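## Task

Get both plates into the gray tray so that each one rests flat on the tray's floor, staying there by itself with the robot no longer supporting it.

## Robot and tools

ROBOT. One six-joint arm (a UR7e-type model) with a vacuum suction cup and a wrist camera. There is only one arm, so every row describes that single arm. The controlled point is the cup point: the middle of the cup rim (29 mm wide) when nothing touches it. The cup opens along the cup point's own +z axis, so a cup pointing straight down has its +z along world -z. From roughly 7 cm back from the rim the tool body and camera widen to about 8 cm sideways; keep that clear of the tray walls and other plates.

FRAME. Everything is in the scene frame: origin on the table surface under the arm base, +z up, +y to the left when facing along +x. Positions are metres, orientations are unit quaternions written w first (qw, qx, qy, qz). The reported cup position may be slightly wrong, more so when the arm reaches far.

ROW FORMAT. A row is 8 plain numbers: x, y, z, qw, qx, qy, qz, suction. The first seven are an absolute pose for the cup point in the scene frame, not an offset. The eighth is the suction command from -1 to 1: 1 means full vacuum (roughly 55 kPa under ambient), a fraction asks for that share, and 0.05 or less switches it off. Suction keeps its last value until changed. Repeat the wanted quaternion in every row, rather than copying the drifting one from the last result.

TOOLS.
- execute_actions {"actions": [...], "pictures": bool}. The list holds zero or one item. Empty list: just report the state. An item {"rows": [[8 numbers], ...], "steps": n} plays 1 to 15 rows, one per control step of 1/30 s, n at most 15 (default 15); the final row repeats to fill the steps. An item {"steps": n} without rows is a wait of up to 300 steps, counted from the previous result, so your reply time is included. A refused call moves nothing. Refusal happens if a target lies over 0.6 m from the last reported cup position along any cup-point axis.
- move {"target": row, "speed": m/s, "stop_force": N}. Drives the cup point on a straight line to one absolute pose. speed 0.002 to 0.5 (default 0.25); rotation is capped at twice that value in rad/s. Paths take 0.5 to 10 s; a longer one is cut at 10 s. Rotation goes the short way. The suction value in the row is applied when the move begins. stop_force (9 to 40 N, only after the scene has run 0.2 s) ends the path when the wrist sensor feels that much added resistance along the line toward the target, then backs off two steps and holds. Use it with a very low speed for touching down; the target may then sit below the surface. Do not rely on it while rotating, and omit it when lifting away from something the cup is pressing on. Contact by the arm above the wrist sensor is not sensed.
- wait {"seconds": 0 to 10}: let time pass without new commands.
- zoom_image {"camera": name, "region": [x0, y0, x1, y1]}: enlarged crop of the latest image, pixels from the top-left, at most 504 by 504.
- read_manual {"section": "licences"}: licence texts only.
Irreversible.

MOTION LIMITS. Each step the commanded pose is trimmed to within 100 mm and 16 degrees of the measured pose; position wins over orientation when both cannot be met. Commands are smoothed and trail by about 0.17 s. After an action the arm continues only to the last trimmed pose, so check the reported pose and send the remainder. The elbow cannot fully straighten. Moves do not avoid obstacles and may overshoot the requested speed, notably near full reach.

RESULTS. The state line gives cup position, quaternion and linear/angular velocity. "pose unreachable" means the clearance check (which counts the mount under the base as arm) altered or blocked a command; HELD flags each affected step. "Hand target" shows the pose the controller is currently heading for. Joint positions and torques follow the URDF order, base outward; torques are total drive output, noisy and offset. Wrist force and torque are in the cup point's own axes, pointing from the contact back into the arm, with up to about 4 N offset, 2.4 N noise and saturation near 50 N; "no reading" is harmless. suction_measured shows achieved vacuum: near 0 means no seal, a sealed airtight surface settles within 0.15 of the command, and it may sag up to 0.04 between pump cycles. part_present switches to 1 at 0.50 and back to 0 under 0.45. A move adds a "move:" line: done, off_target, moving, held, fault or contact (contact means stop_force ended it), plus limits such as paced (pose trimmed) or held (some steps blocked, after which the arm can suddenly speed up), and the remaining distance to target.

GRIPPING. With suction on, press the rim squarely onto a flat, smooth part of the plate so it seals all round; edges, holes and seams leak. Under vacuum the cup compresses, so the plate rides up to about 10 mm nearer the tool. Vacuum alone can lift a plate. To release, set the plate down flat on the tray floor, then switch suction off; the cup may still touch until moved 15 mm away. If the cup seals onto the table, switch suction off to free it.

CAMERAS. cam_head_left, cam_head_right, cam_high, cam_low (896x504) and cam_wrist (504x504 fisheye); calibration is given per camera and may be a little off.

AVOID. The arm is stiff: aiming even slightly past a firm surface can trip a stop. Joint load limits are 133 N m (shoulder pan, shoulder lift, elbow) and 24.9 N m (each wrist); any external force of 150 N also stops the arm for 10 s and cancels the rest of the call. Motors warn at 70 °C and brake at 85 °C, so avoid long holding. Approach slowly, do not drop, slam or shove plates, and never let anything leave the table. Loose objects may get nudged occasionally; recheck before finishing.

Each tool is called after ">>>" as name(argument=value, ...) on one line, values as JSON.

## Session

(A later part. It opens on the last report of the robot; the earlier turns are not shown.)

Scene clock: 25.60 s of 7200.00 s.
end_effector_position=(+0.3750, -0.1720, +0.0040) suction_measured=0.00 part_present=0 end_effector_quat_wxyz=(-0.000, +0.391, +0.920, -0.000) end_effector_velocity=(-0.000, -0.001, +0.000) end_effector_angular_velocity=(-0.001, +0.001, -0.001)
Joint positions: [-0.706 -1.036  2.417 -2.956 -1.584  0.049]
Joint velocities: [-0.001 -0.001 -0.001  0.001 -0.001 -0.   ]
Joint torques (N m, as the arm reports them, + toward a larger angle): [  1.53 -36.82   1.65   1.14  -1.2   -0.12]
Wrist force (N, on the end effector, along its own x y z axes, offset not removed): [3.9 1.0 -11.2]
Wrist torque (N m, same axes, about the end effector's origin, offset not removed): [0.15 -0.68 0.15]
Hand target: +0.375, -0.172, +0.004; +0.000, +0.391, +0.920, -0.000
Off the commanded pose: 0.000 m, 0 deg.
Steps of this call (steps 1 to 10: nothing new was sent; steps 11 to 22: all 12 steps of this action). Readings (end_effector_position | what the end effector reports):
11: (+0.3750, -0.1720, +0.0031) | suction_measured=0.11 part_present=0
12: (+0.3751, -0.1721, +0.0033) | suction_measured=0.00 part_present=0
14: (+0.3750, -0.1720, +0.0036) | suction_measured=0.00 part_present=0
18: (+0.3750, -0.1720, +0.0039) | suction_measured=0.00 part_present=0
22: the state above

>>> move(target=[0.375, -0.165, 0.08, 0, 0.391, 0.921, 0, 0], speed=0.2)

>>> move(target=[0.285, 0.196, 0.07, 0, -0.131, 0.991, 0, 0], speed=0.35)

Scene clock: 27.40 s of 7200.00 s.
end_effector_position=(+0.3750, -0.1650, +0.0798) suction_measured=0.00 part_present=0 end_effector_quat_wxyz=(+0.000, +0.391, +0.920, +0.000) end_effector_velocity=(+0.000, -0.001, +0.002) end_effector_angular_velocity=(-0.002, +0.001, +0.000)
Joint positions: [-0.69  -1.294  2.412 -2.692 -1.584  0.064]
Joint velocities: [ 0.    -0.006 -0.003  0.008 -0.002  0.   ]
Joint torques (N m, as the arm reports them, + toward a larger angle): [  9.1  -33.73 -18.46   0.19  -2.41   1.15]
Wrist force (N, on the end effector, along its own x y z axes, offset not removed): [2.9 -1.1 -2.0]
Wrist torque (N m, same axes, about the end effector's origin, offset not removed): [0.00 -0.70 0.05]
Hand target: +0.375, -0.165, +0.080; -0.000, +0.391, +0.920, -0.000
Off the commanded pose: 0.000 m, 0 deg.
move: done
camera_calibration (this result's frames):
cam_wrist: T_world_to_cam=[[-0.692695, -0.72123, -0.00101947, 0.15036], [-0.674539, 0.64735, 0.354874, 0.342606], [-0.255286, 0.246507, -0.934914, 0.311744], [0, 0, 0, 1]] pos_world=[0.414839, -0.190189, 0.170025]

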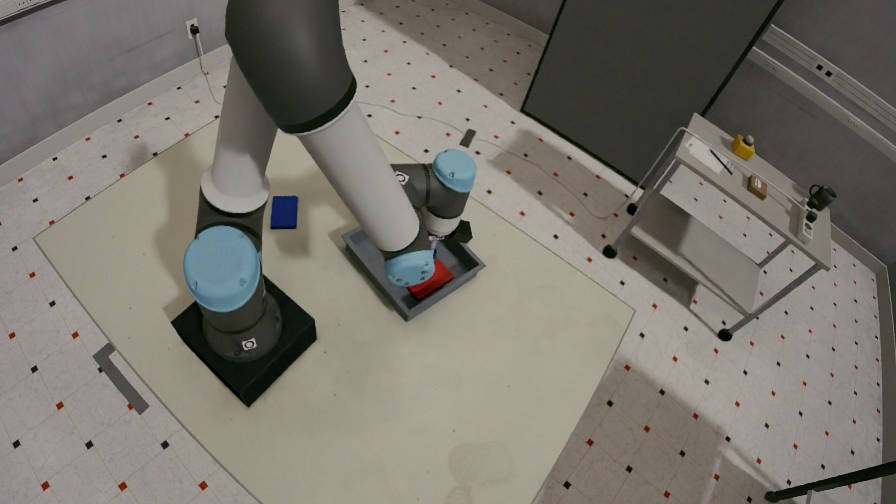

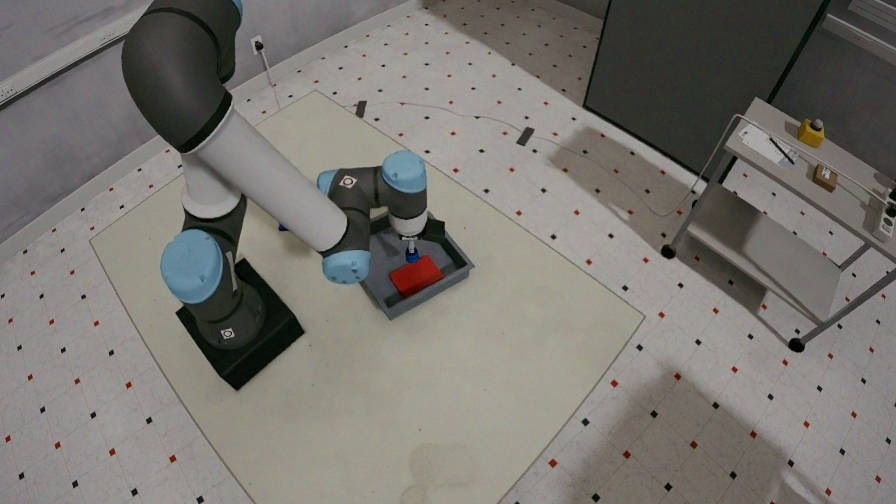

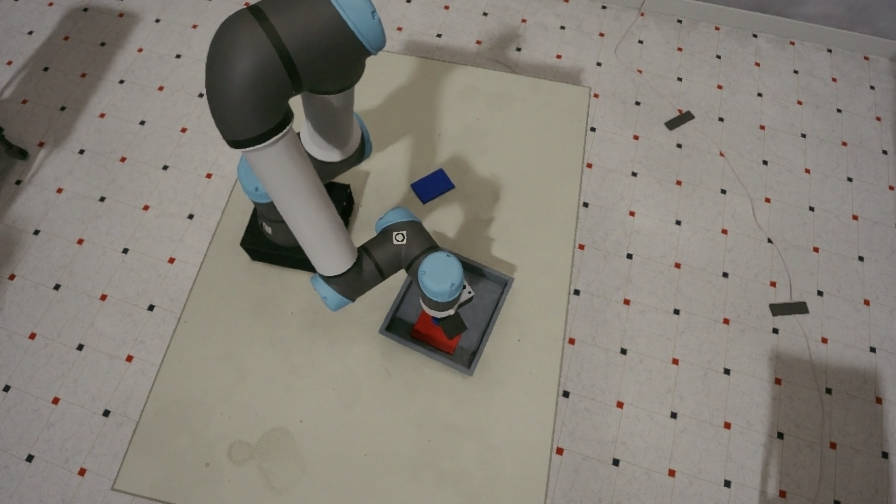

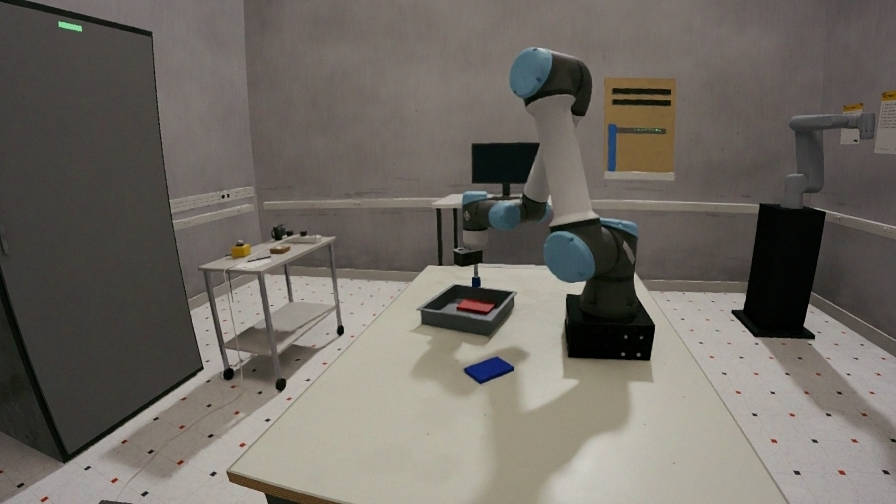

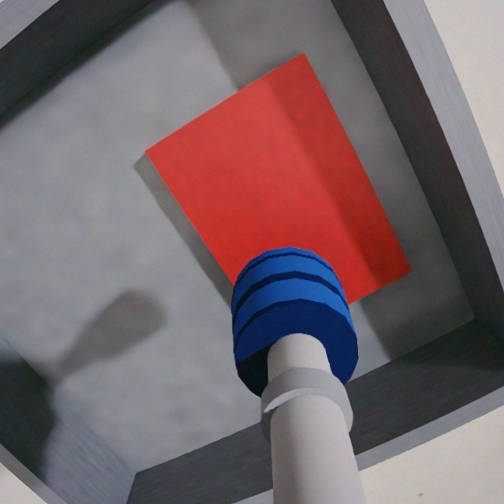

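Scene clock: 29.50 s of 7200.00 s.
end_effector_position=(+0.2844, +0.1955, +0.0700) suction_measured=0.00 part_present=0 end_effector_quat_wxyz=(-0.001, -0.131, +0.991, -0.000) end_effector_velocity=(+0.000, +0.002, -0.000) end_effector_angular_velocity=(+0.000, -0.000, +0.004)
Joint positions: [ 0.261 -1.349  2.586 -2.798 -1.583 -0.049]
Joint velocities: [ 0.006  0.003 -0.003  0.001  0.     0.002]
Joint torques (N m, as the arm reports them, + toward a larger angle): [  8.61  -6.35 -16.23   0.27  -2.15   1.29]
Wrist force (N, on the end effector, along its own x y z axes, offset not removed): [0.9 -1.3 -5.0]
Wrist torque (N m, same axes, about the end effector's origin, offset not removed): [-0.13 0.02 0.19]
Hand target: +0.284, +0.196, +0.070; -0.001, -0.131, +0.991, -0.001
Off the commanded pose: 0.001 m, 0 deg.
move: done
camera_calibration (this result's frames):
cam_wrist: T_world_to_cam=[[0.295769, -0.95526, -0.000300747, 0.11212], [-0.892353, -0.276404, 0.3568, 0.293993], [-0.34092, -0.105262, -0.934181, 0.283709], [0, 0, 0, 1]] pos_world=[0.325906, 0.218228, 0.160173]

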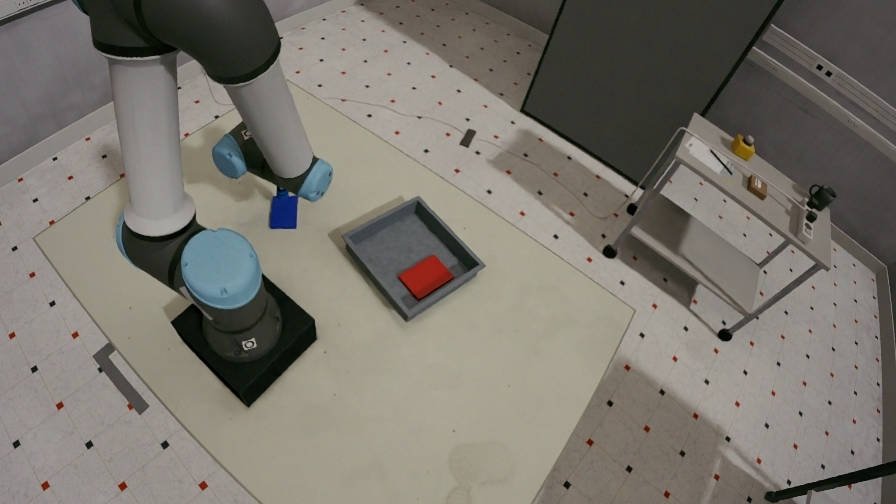

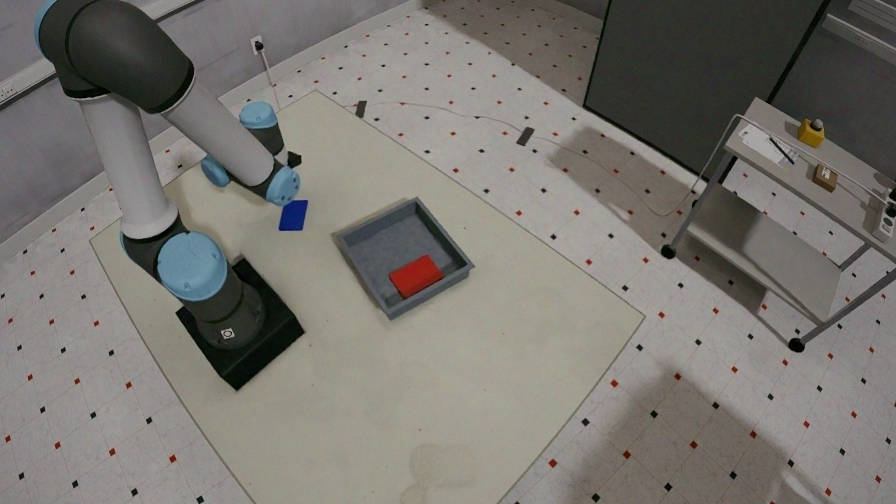

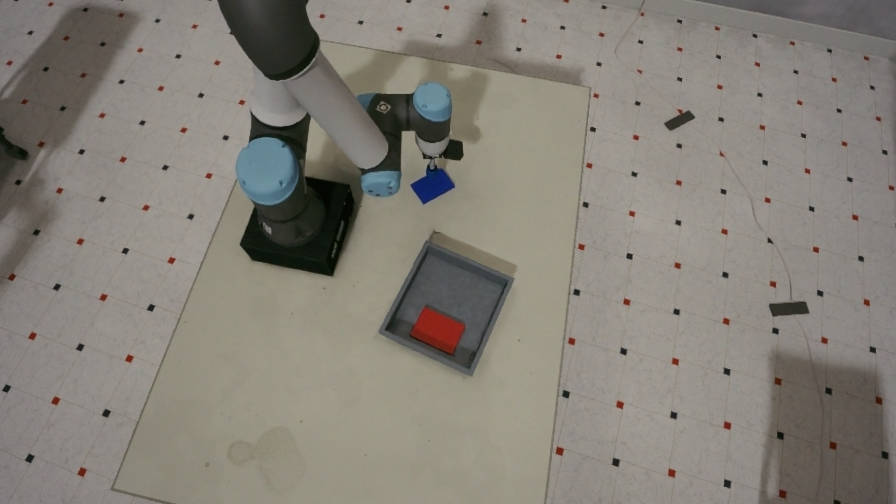

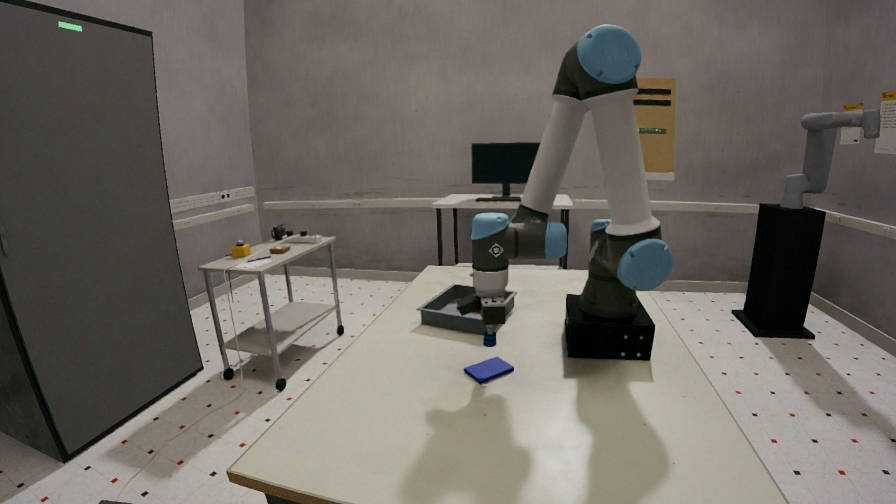

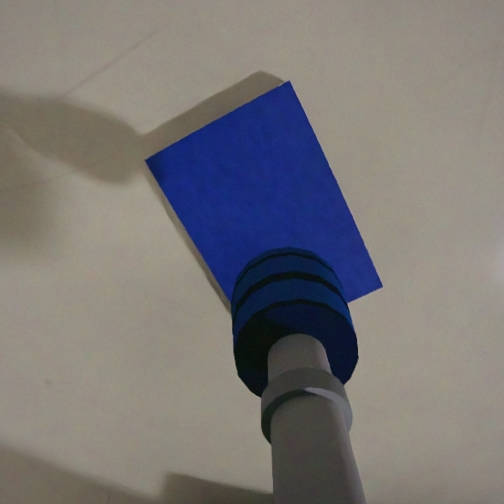

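>>> move(target=[0.285, 0.198, 0.008, 0, -0.131, 0.991, 0, 1], speed=0.06, stop_force=12)

>>> execute_actions(actions=[{"steps": 12}], pictures=false)

Scene clock: 31.93 s of 7200.00 s.
end_effector_position=(+0.2850, +0.1980, +0.0082) suction_measured=0.33 part_present=0 end_effector_quat_wxyz=(-0.000, -0.131, +0.991, -0.000) end_effector_velocity=(+0.000, -0.000, -0.002) end_effector_angular_velocity=(-0.001, +0.000, -0.000)
Joint positions: [ 0.266 -1.074  2.594 -3.082 -1.582 -0.045]
Joint velocities: [-0.     0.007 -0.001 -0.006 -0.001  0.   ]
Joint torques (N m, as the arm reports them, + toward a larger angle): [  7.91 -13.3  -10.41  -4.84   2.55   1.58]
Wrist force (N, on the end effector, along its own x y z axes, offset not removed): [1.2 -1.1 -2.3]
Wrist torque (N m, same axes, about the end effector's origin, offset not removed): [-0.10 -0.27 0.09]
Hand target: +0.285, +0.198, +0.008; -0.000, -0.131, +0.991, -0.000
Off the commanded pose: 0.000 m, 0 deg.
move: done
camera_calibration (this result's frames):
cam_wrist: T_world_to_cam=[[0.296093, -0.955159, -0.00090632, 0.114241], [-0.892849, -0.277114, 0.355006, 0.317533], [-0.339338, -0.104305, -0.934864, 0.225698], [0, 0, 0, 1]] pos_world=[0.326271, 0.220653, 0.0983747]

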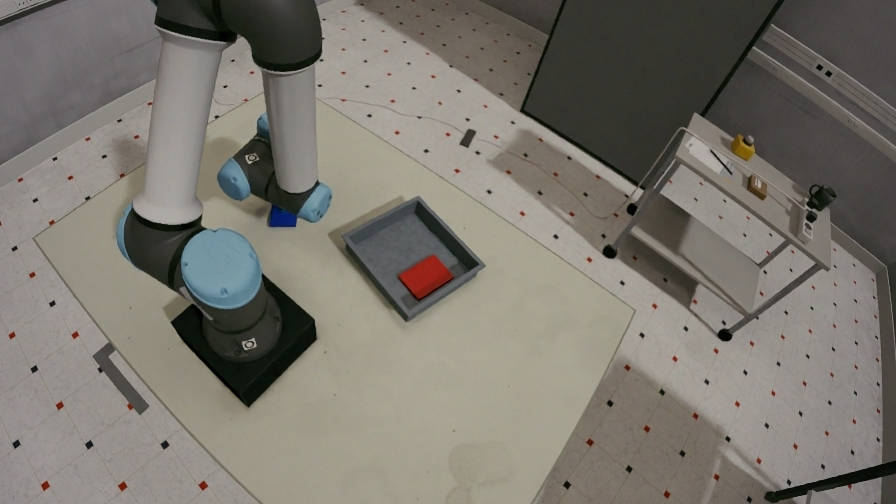

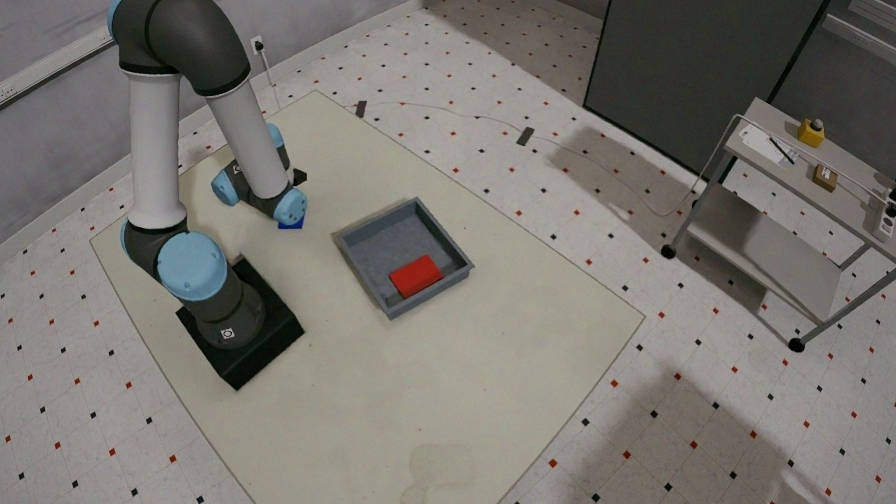

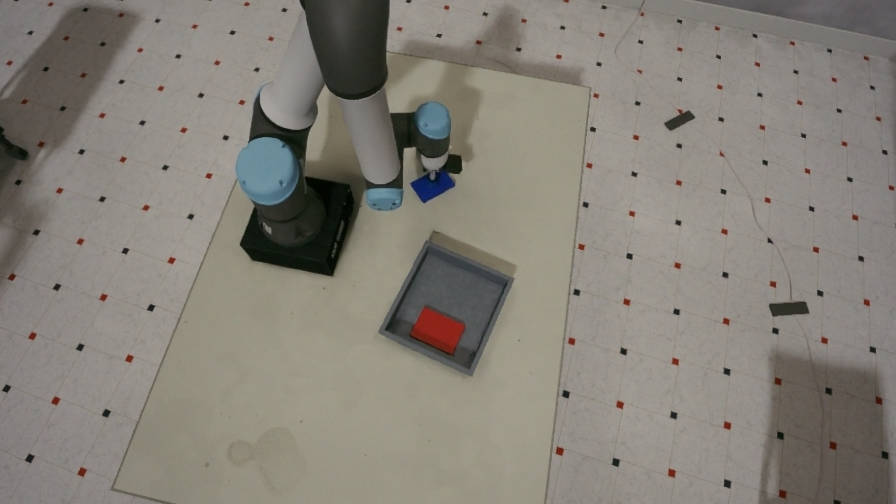

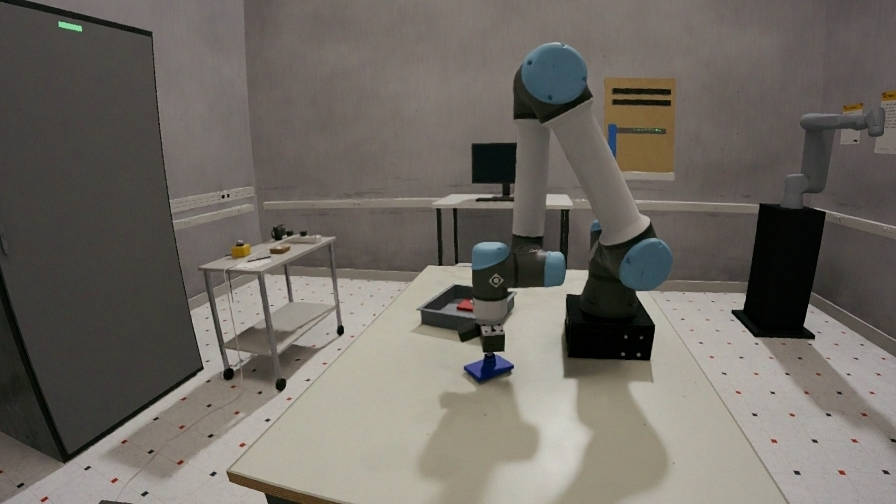

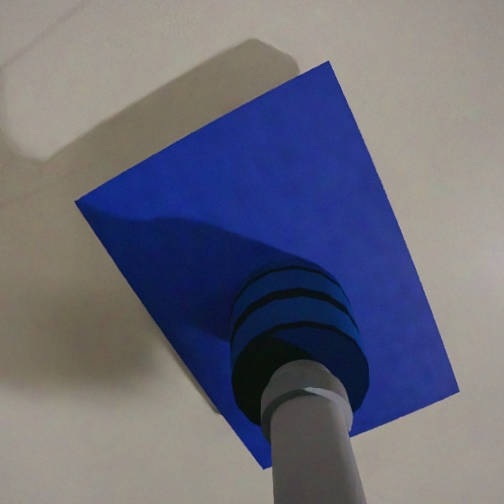

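Scene clock: 32.33 s of 7200.00 s.
end_effector_position=(+0.2850, +0.1980, +0.0080) suction_measured=0.79 part_present=1 end_effector_quat_wxyz=(-0.000, -0.131, +0.991, -0.000) end_effector_velocity=(-0.001, +0.000, -0.000) end_effector_angular_velocity=(+0.001, +0.002, +0.000)
Joint positions: [ 0.266 -1.073  2.594 -3.083 -1.582 -0.045]
Joint velocities: [0.    0.    0.    0.001 0.001 0.   ]
Joint torques (N m, as the arm reports them, + toward a larger angle): [  9.12 -12.57 -12.16  -5.     2.36   1.68]
Wrist force (N, on the end effector, along its own x y z axes, offset not removed): [-0.4 -0.2 -1.4]
Wrist torque (N m, same axes, about the end effector's origin, offset not removed): [-0.05 -0.04 0.18]
Hand target: +0.285, +0.198, +0.008; -0.000, -0.131, +0.991, -0.000
Off the commanded pose: 0.000 m, 0 deg.
Steps of this call (steps 1 to 12: nothing new was sent). Readings (end_effector_position | what the end effector reports):
1: (+0.2850, +0.1980, +0.0081) | suction_measured=0.36 part_present=0
2: (+0.2850, +0.1980, +0.0081) | suction_measured=0.40 part_present=0
4: (+0.2850, +0.1980, +0.0081) | suction_measured=0.53 part_present=1
8: (+0.2850, +0.1980, +0.0080) | suction_measured=0.69 part_present=1
12: the state above

>>> move(target=[0.31, 0.135, 0.075, 0, 0, 1, 0, 1], speed=0.25)

>>> move(target=[0.397, -0.074, 0.075, 0, 0.367, 0.93, 0, 1], speed=0.35)

Scene clock: 33.90 s of 7200.00 s.
end_effector_position=(+0.3101, +0.1352, +0.0748) suction_measured=0.93 part_present=1 end_effector_quat_wxyz=(+0.000, -0.000, +1.000, +0.000) end_effector_velocity=(+0.001, -0.001, +0.002) end_effector_angular_velocity=(+0.001, -0.000, -0.004)
Joint positions: [ 0.062 -1.383  2.605 -2.787 -1.583  0.014]
Joint velocities: [-0.004 -0.007 -0.003  0.01   0.001  0.   ]
Joint torques (N m, as the arm reports them, + toward a larger angle): [ -4.43 -29.36 -17.9    0.48   2.57  -0.45]
Wrist force (N, on the end effector, along its own x y z axes, offset not removed): [-0.9 1.3 -3.3]
Wrist torque (N m, same axes, about the end effector's origin, offset not removed): [0.10 0.10 0.16]
Hand target: +0.310, +0.135, +0.075; +0.000, -0.000, +1.000, +0.000
Off the commanded pose: 0.000 m, 0 deg.
move: done
camera_calibration (this result's frames):
cam_wrist: T_world_to_cam=[[0.0378778, -0.999282, -0.00126464, 0.132961], [-0.934355, -0.0358654, 0.354535, 0.279167], [-0.354326, -0.0122474, -0.935042, 0.282222], [0, 0, 0, 1]] pos_world=[0.355804, 0.146334, 0.165083]

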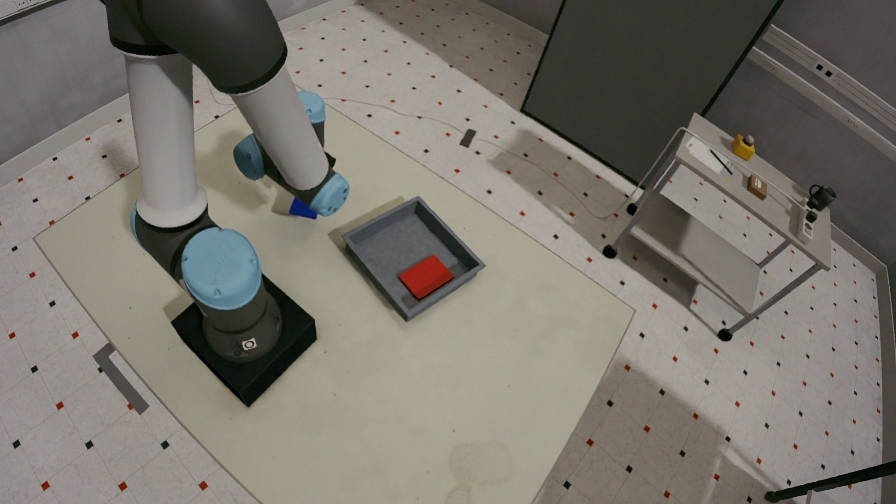

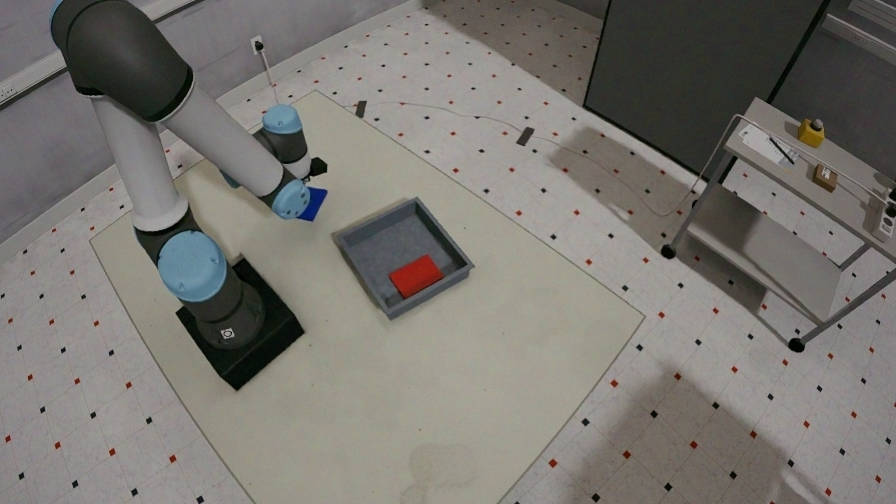

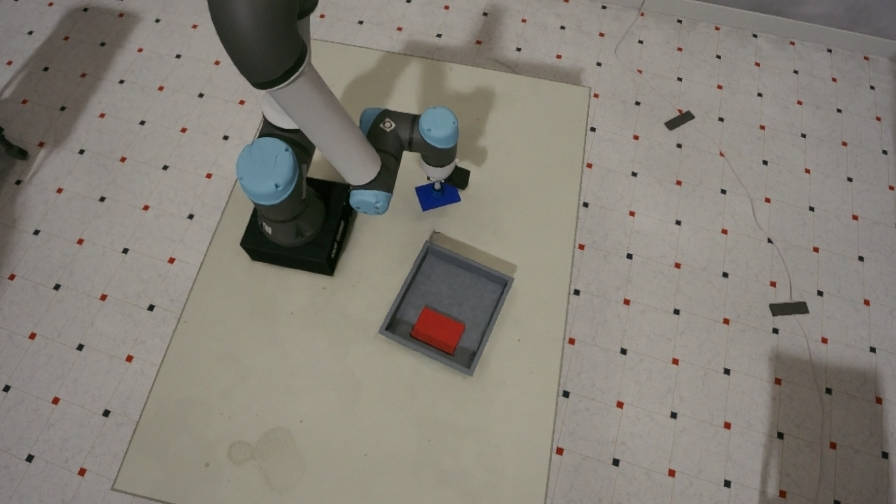

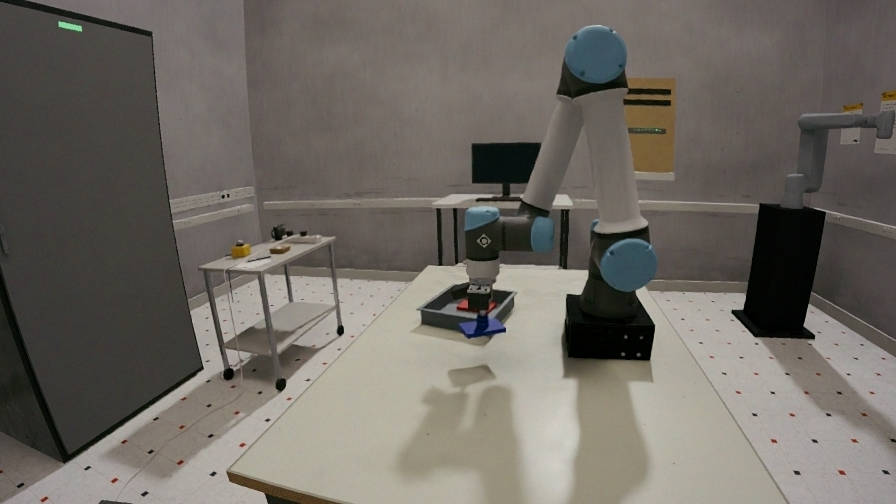

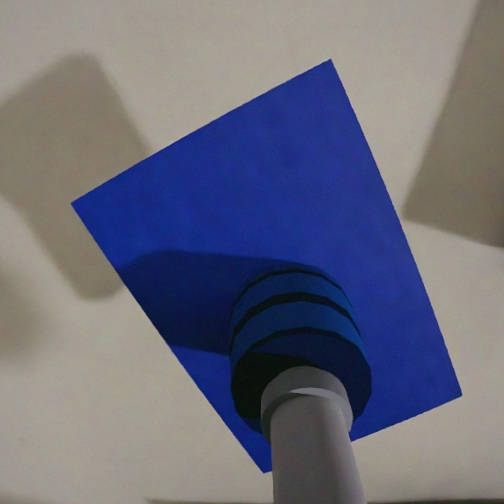

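Scene clock: 35.53 s of 7200.00 s.
end_effector_position=(+0.3972, -0.0736, +0.0750) suction_measured=0.93 part_present=1 end_effector_quat_wxyz=(+0.000, +0.367, +0.930, +0.001) end_effector_velocity=(+0.001, -0.002, -0.000) end_effector_angular_velocity=(+0.000, -0.002, -0.006)
Joint positions: [-0.464 -1.284  2.429 -2.717 -1.583  0.239]
Joint velocities: [-0.003  0.003 -0.004 -0.001  0.001  0.003]
Joint torques (N m, as the arm reports them, + toward a larger angle): [ -5.32 -10.41 -18.15   0.52   1.68   1.59]
Wrist force (N, on the end effector, along its own x y z axes, offset not removed): [3.0 0.1 1.0]
Wrist torque (N m, same axes, about the end effector's origin, offset not removed): [-0.17 -0.32 0.18]
Hand target: +0.397, -0.074, +0.075; +0.000, +0.367, +0.930, +0.001
Off the commanded pose: 0.000 m, 0 deg.
move: done
camera_calibration (this result's frames):
cam_wrist: T_world_to_cam=[[-0.654485, -0.756072, -0.00218148, 0.213989], [-0.707435, 0.61136, 0.354648, 0.310569], [-0.266806, 0.233655, -0.934997, 0.294042], [0, 0, 0, 1]] pos_world=[0.438212, -0.0967826, 0.165253]

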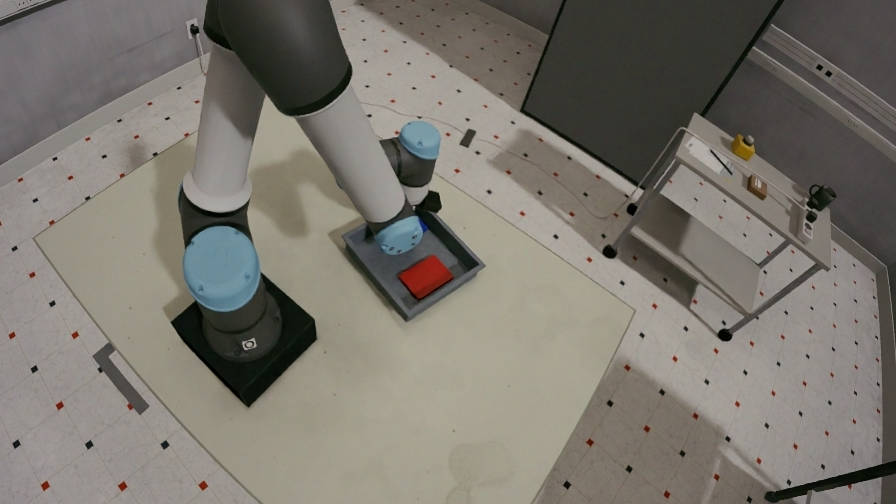

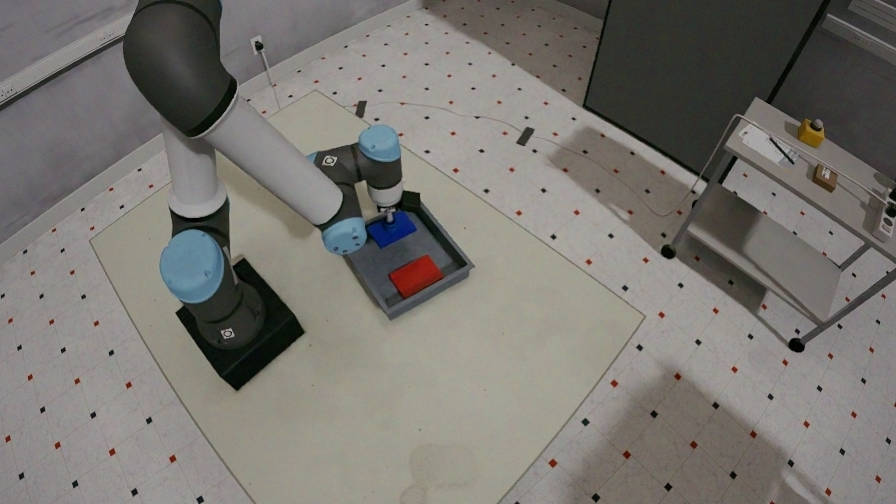

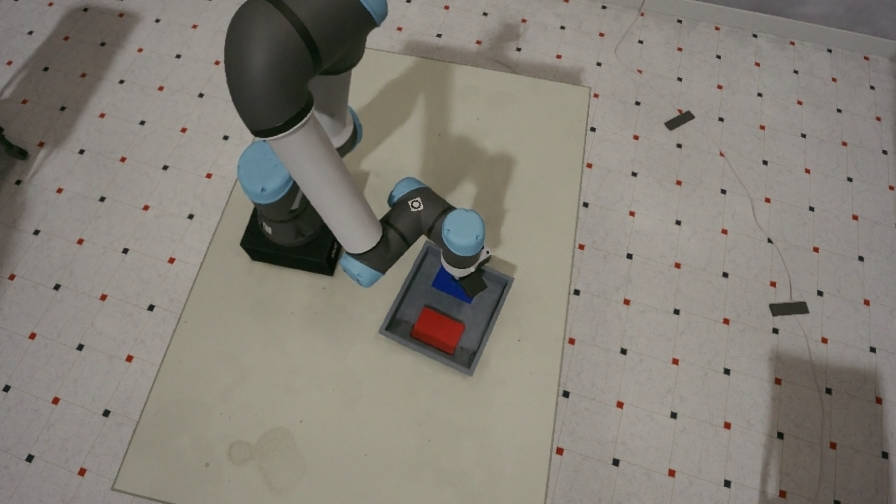

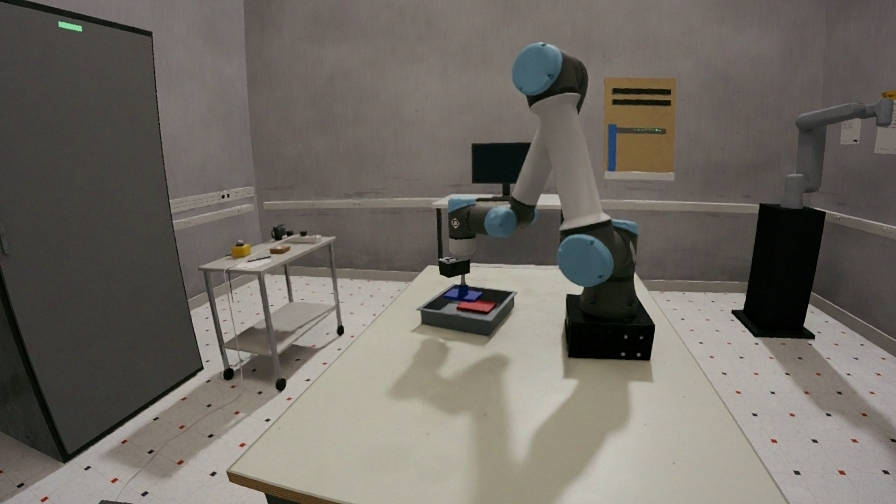

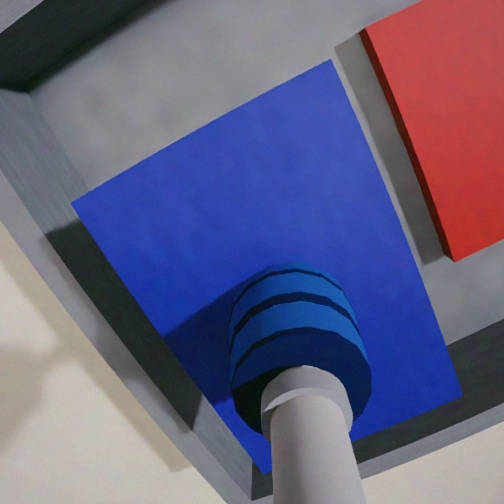

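>>> move(target=[0.397, -0.074, 0.008, 0, 0.367, 0.93, 0, 1], speed=0.12)

>>> move(target=[0.397, -0.074, 0.001, 0, 0.367, 0.93, 0, 1], speed=0.004, stop_force=9)

Scene clock: 37.17 s of 7200.00 s.
end_effector_position=(+0.3969, -0.0740, +0.0082) suction_measured=0.93 part_present=1 end_effector_quat_wxyz=(-0.000, +0.367, +0.930, +0.000) end_effector_velocity=(+0.001, -0.001, -0.002) end_effector_angular_velocity=(-0.003, +0.001, -0.000)
Joint positions: [-0.467 -1.053  2.44  -2.959 -1.585  0.236]
Joint velocities: [-0.     0.007 -0.003 -0.005 -0.003  0.   ]
Joint torques (N m, as the arm reports them, + toward a larger angle): [  1.45 -14.87 -15.11  -5.03  -2.27  -1.84]
Wrist force (N, on the end effector, along its own x y z axes, offset not removed): [3.1 -0.4 -2.4]
Wrist torque (N m, same axes, about the end effector's origin, offset not removed): [-0.06 -0.57 -0.02]
Hand target: +0.397, -0.074, +0.008; +0.000, +0.367, +0.930, +0.000
Off the commanded pose: 0.000 m, 0 deg.
move: done
camera_calibration (this result's frames):
cam_wrist: T_world_to_cam=[[-0.654871, -0.75574, -0.000892128, 0.213532], [-0.706719, 0.611974, 0.355016, 0.334029], [-0.267754, 0.23312, -0.93486, 0.231904], [0, 0, 0, 1]] pos_world=[0.437993, -0.0971041, 0.0984026]

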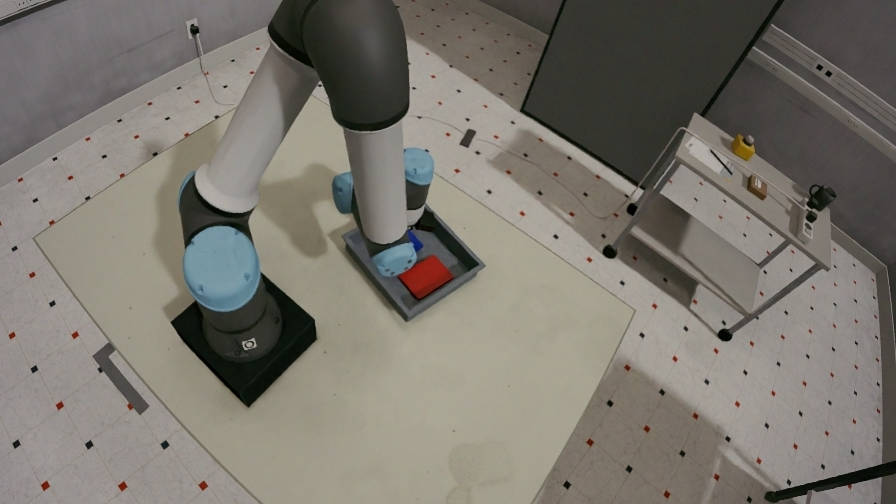

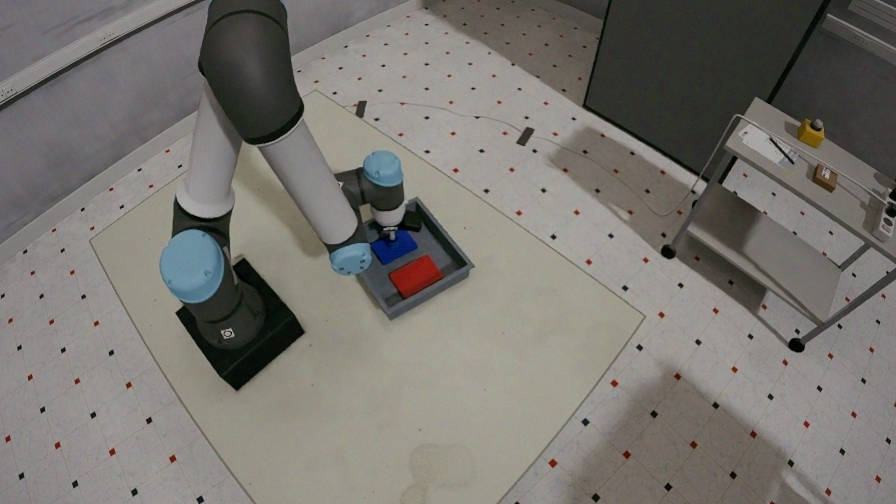

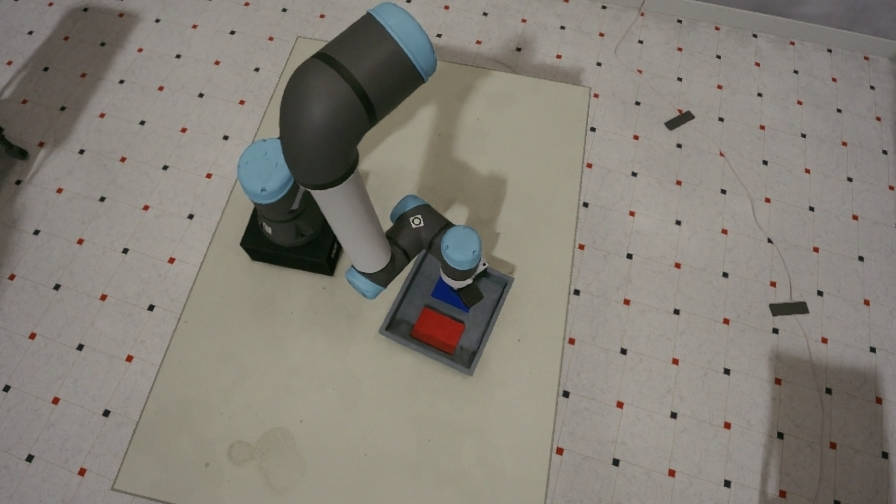

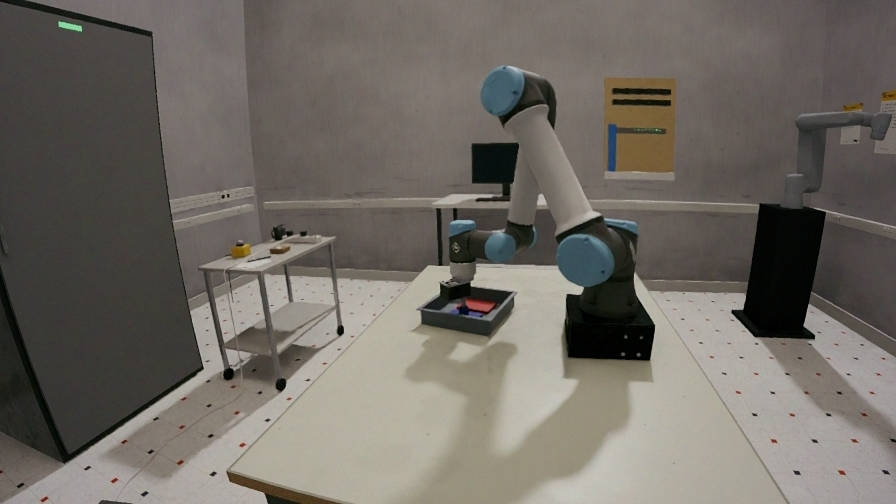

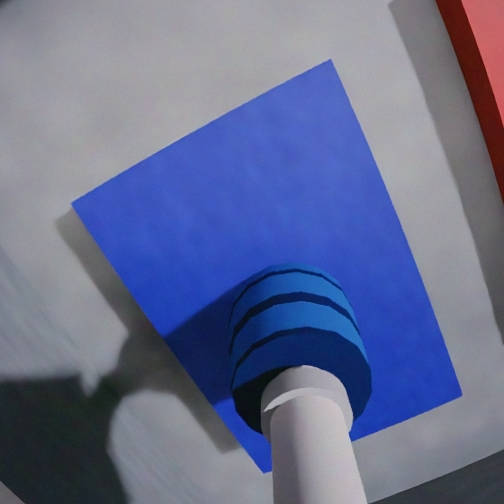

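Scene clock: 38.80 s of 7200.00 s.
end_effector_position=(+0.3970, -0.0740, +0.0031) suction_measured=0.93 part_present=1 end_effector_quat_wxyz=(+0.000, +0.367, +0.930, -0.000) end_effector_velocity=(-0.001, +0.000, +0.001) end_effector_angular_velocity=(+0.001, +0.002, +0.000)
Joint positions: [-0.468 -1.035  2.439 -2.976 -1.585  0.236]
Joint velocities: [ 0.    -0.004  0.     0.006 -0.    -0.   ]
Joint torques (N m, as the arm reports them, + toward a larger angle): [ -4.23 -32.71 -10.21   1.39  -2.13  -1.95]
Wrist force (N, on the end effector, along its own x y z axes, offset not removed): [4.8 -2.5 -20.9]
Wrist torque (N m, same axes, about the end effector's origin, offset not removed): [-0.25 -0.44 0.09]
Hand target: +0.397, -0.074, +0.003; -0.000, +0.367, +0.930, -0.000
Off the commanded pose: 0.002 m, 0 deg.
move: contact
camera_calibration (this result's frames):
cam_wrist: T_world_to_cam=[[-0.654851, -0.755758, -0.000905059, 0.213548], [-0.706767, 0.611976, 0.354917, 0.335938], [-0.267677, 0.233057, -0.934898, 0.227103], [0, 0, 0, 1]] pos_world=[0.438062, -0.0971234, 0.0932814]

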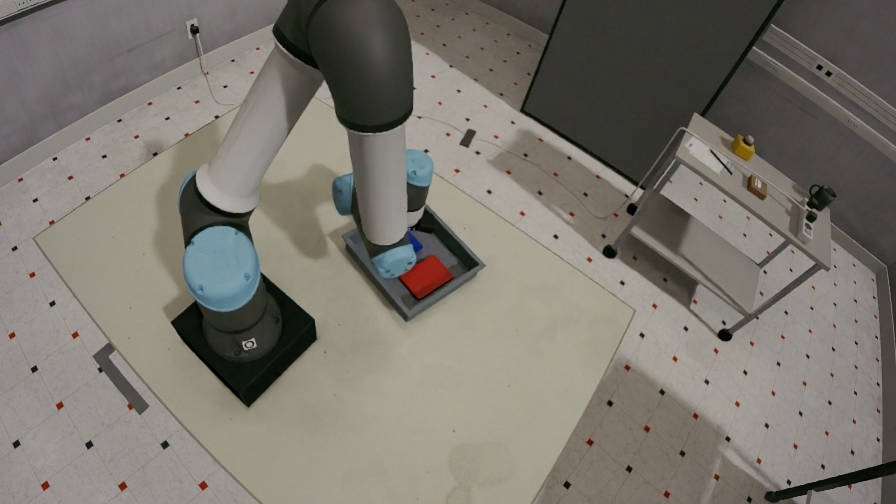

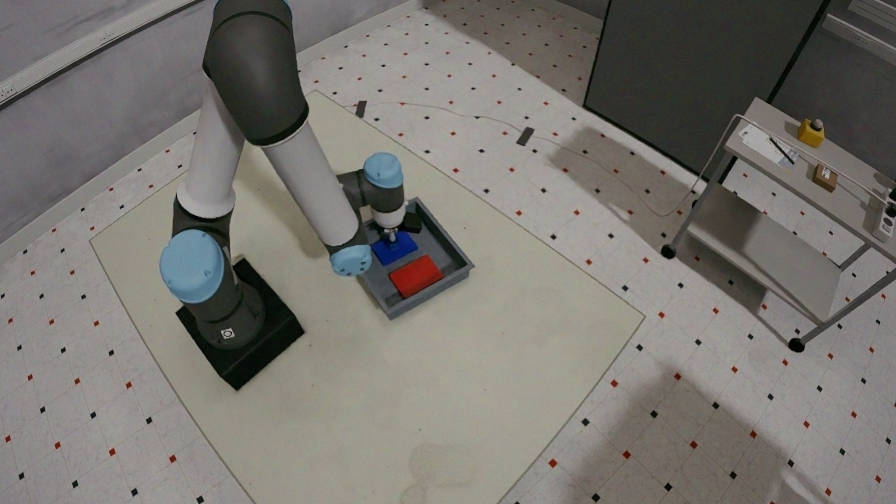

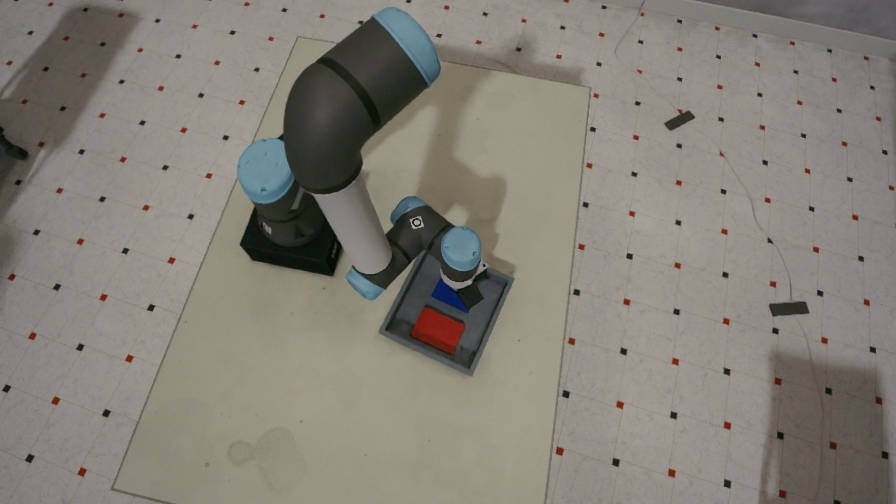

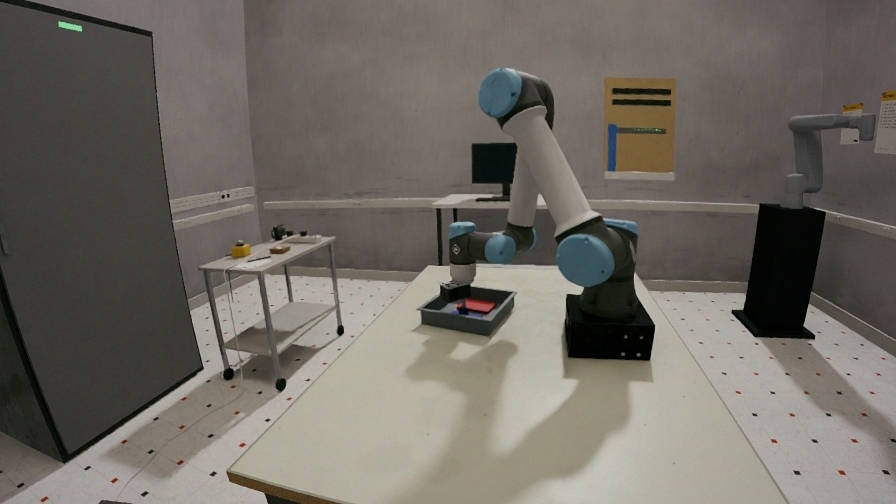

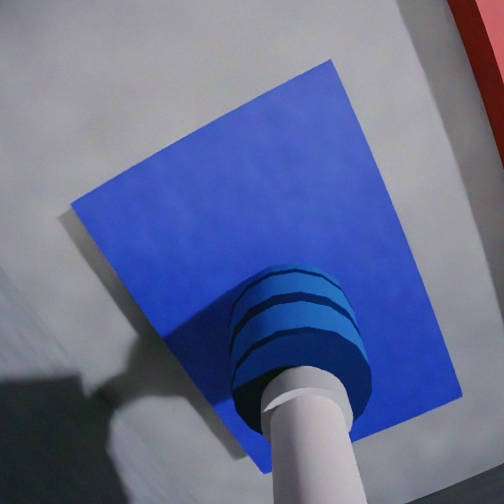

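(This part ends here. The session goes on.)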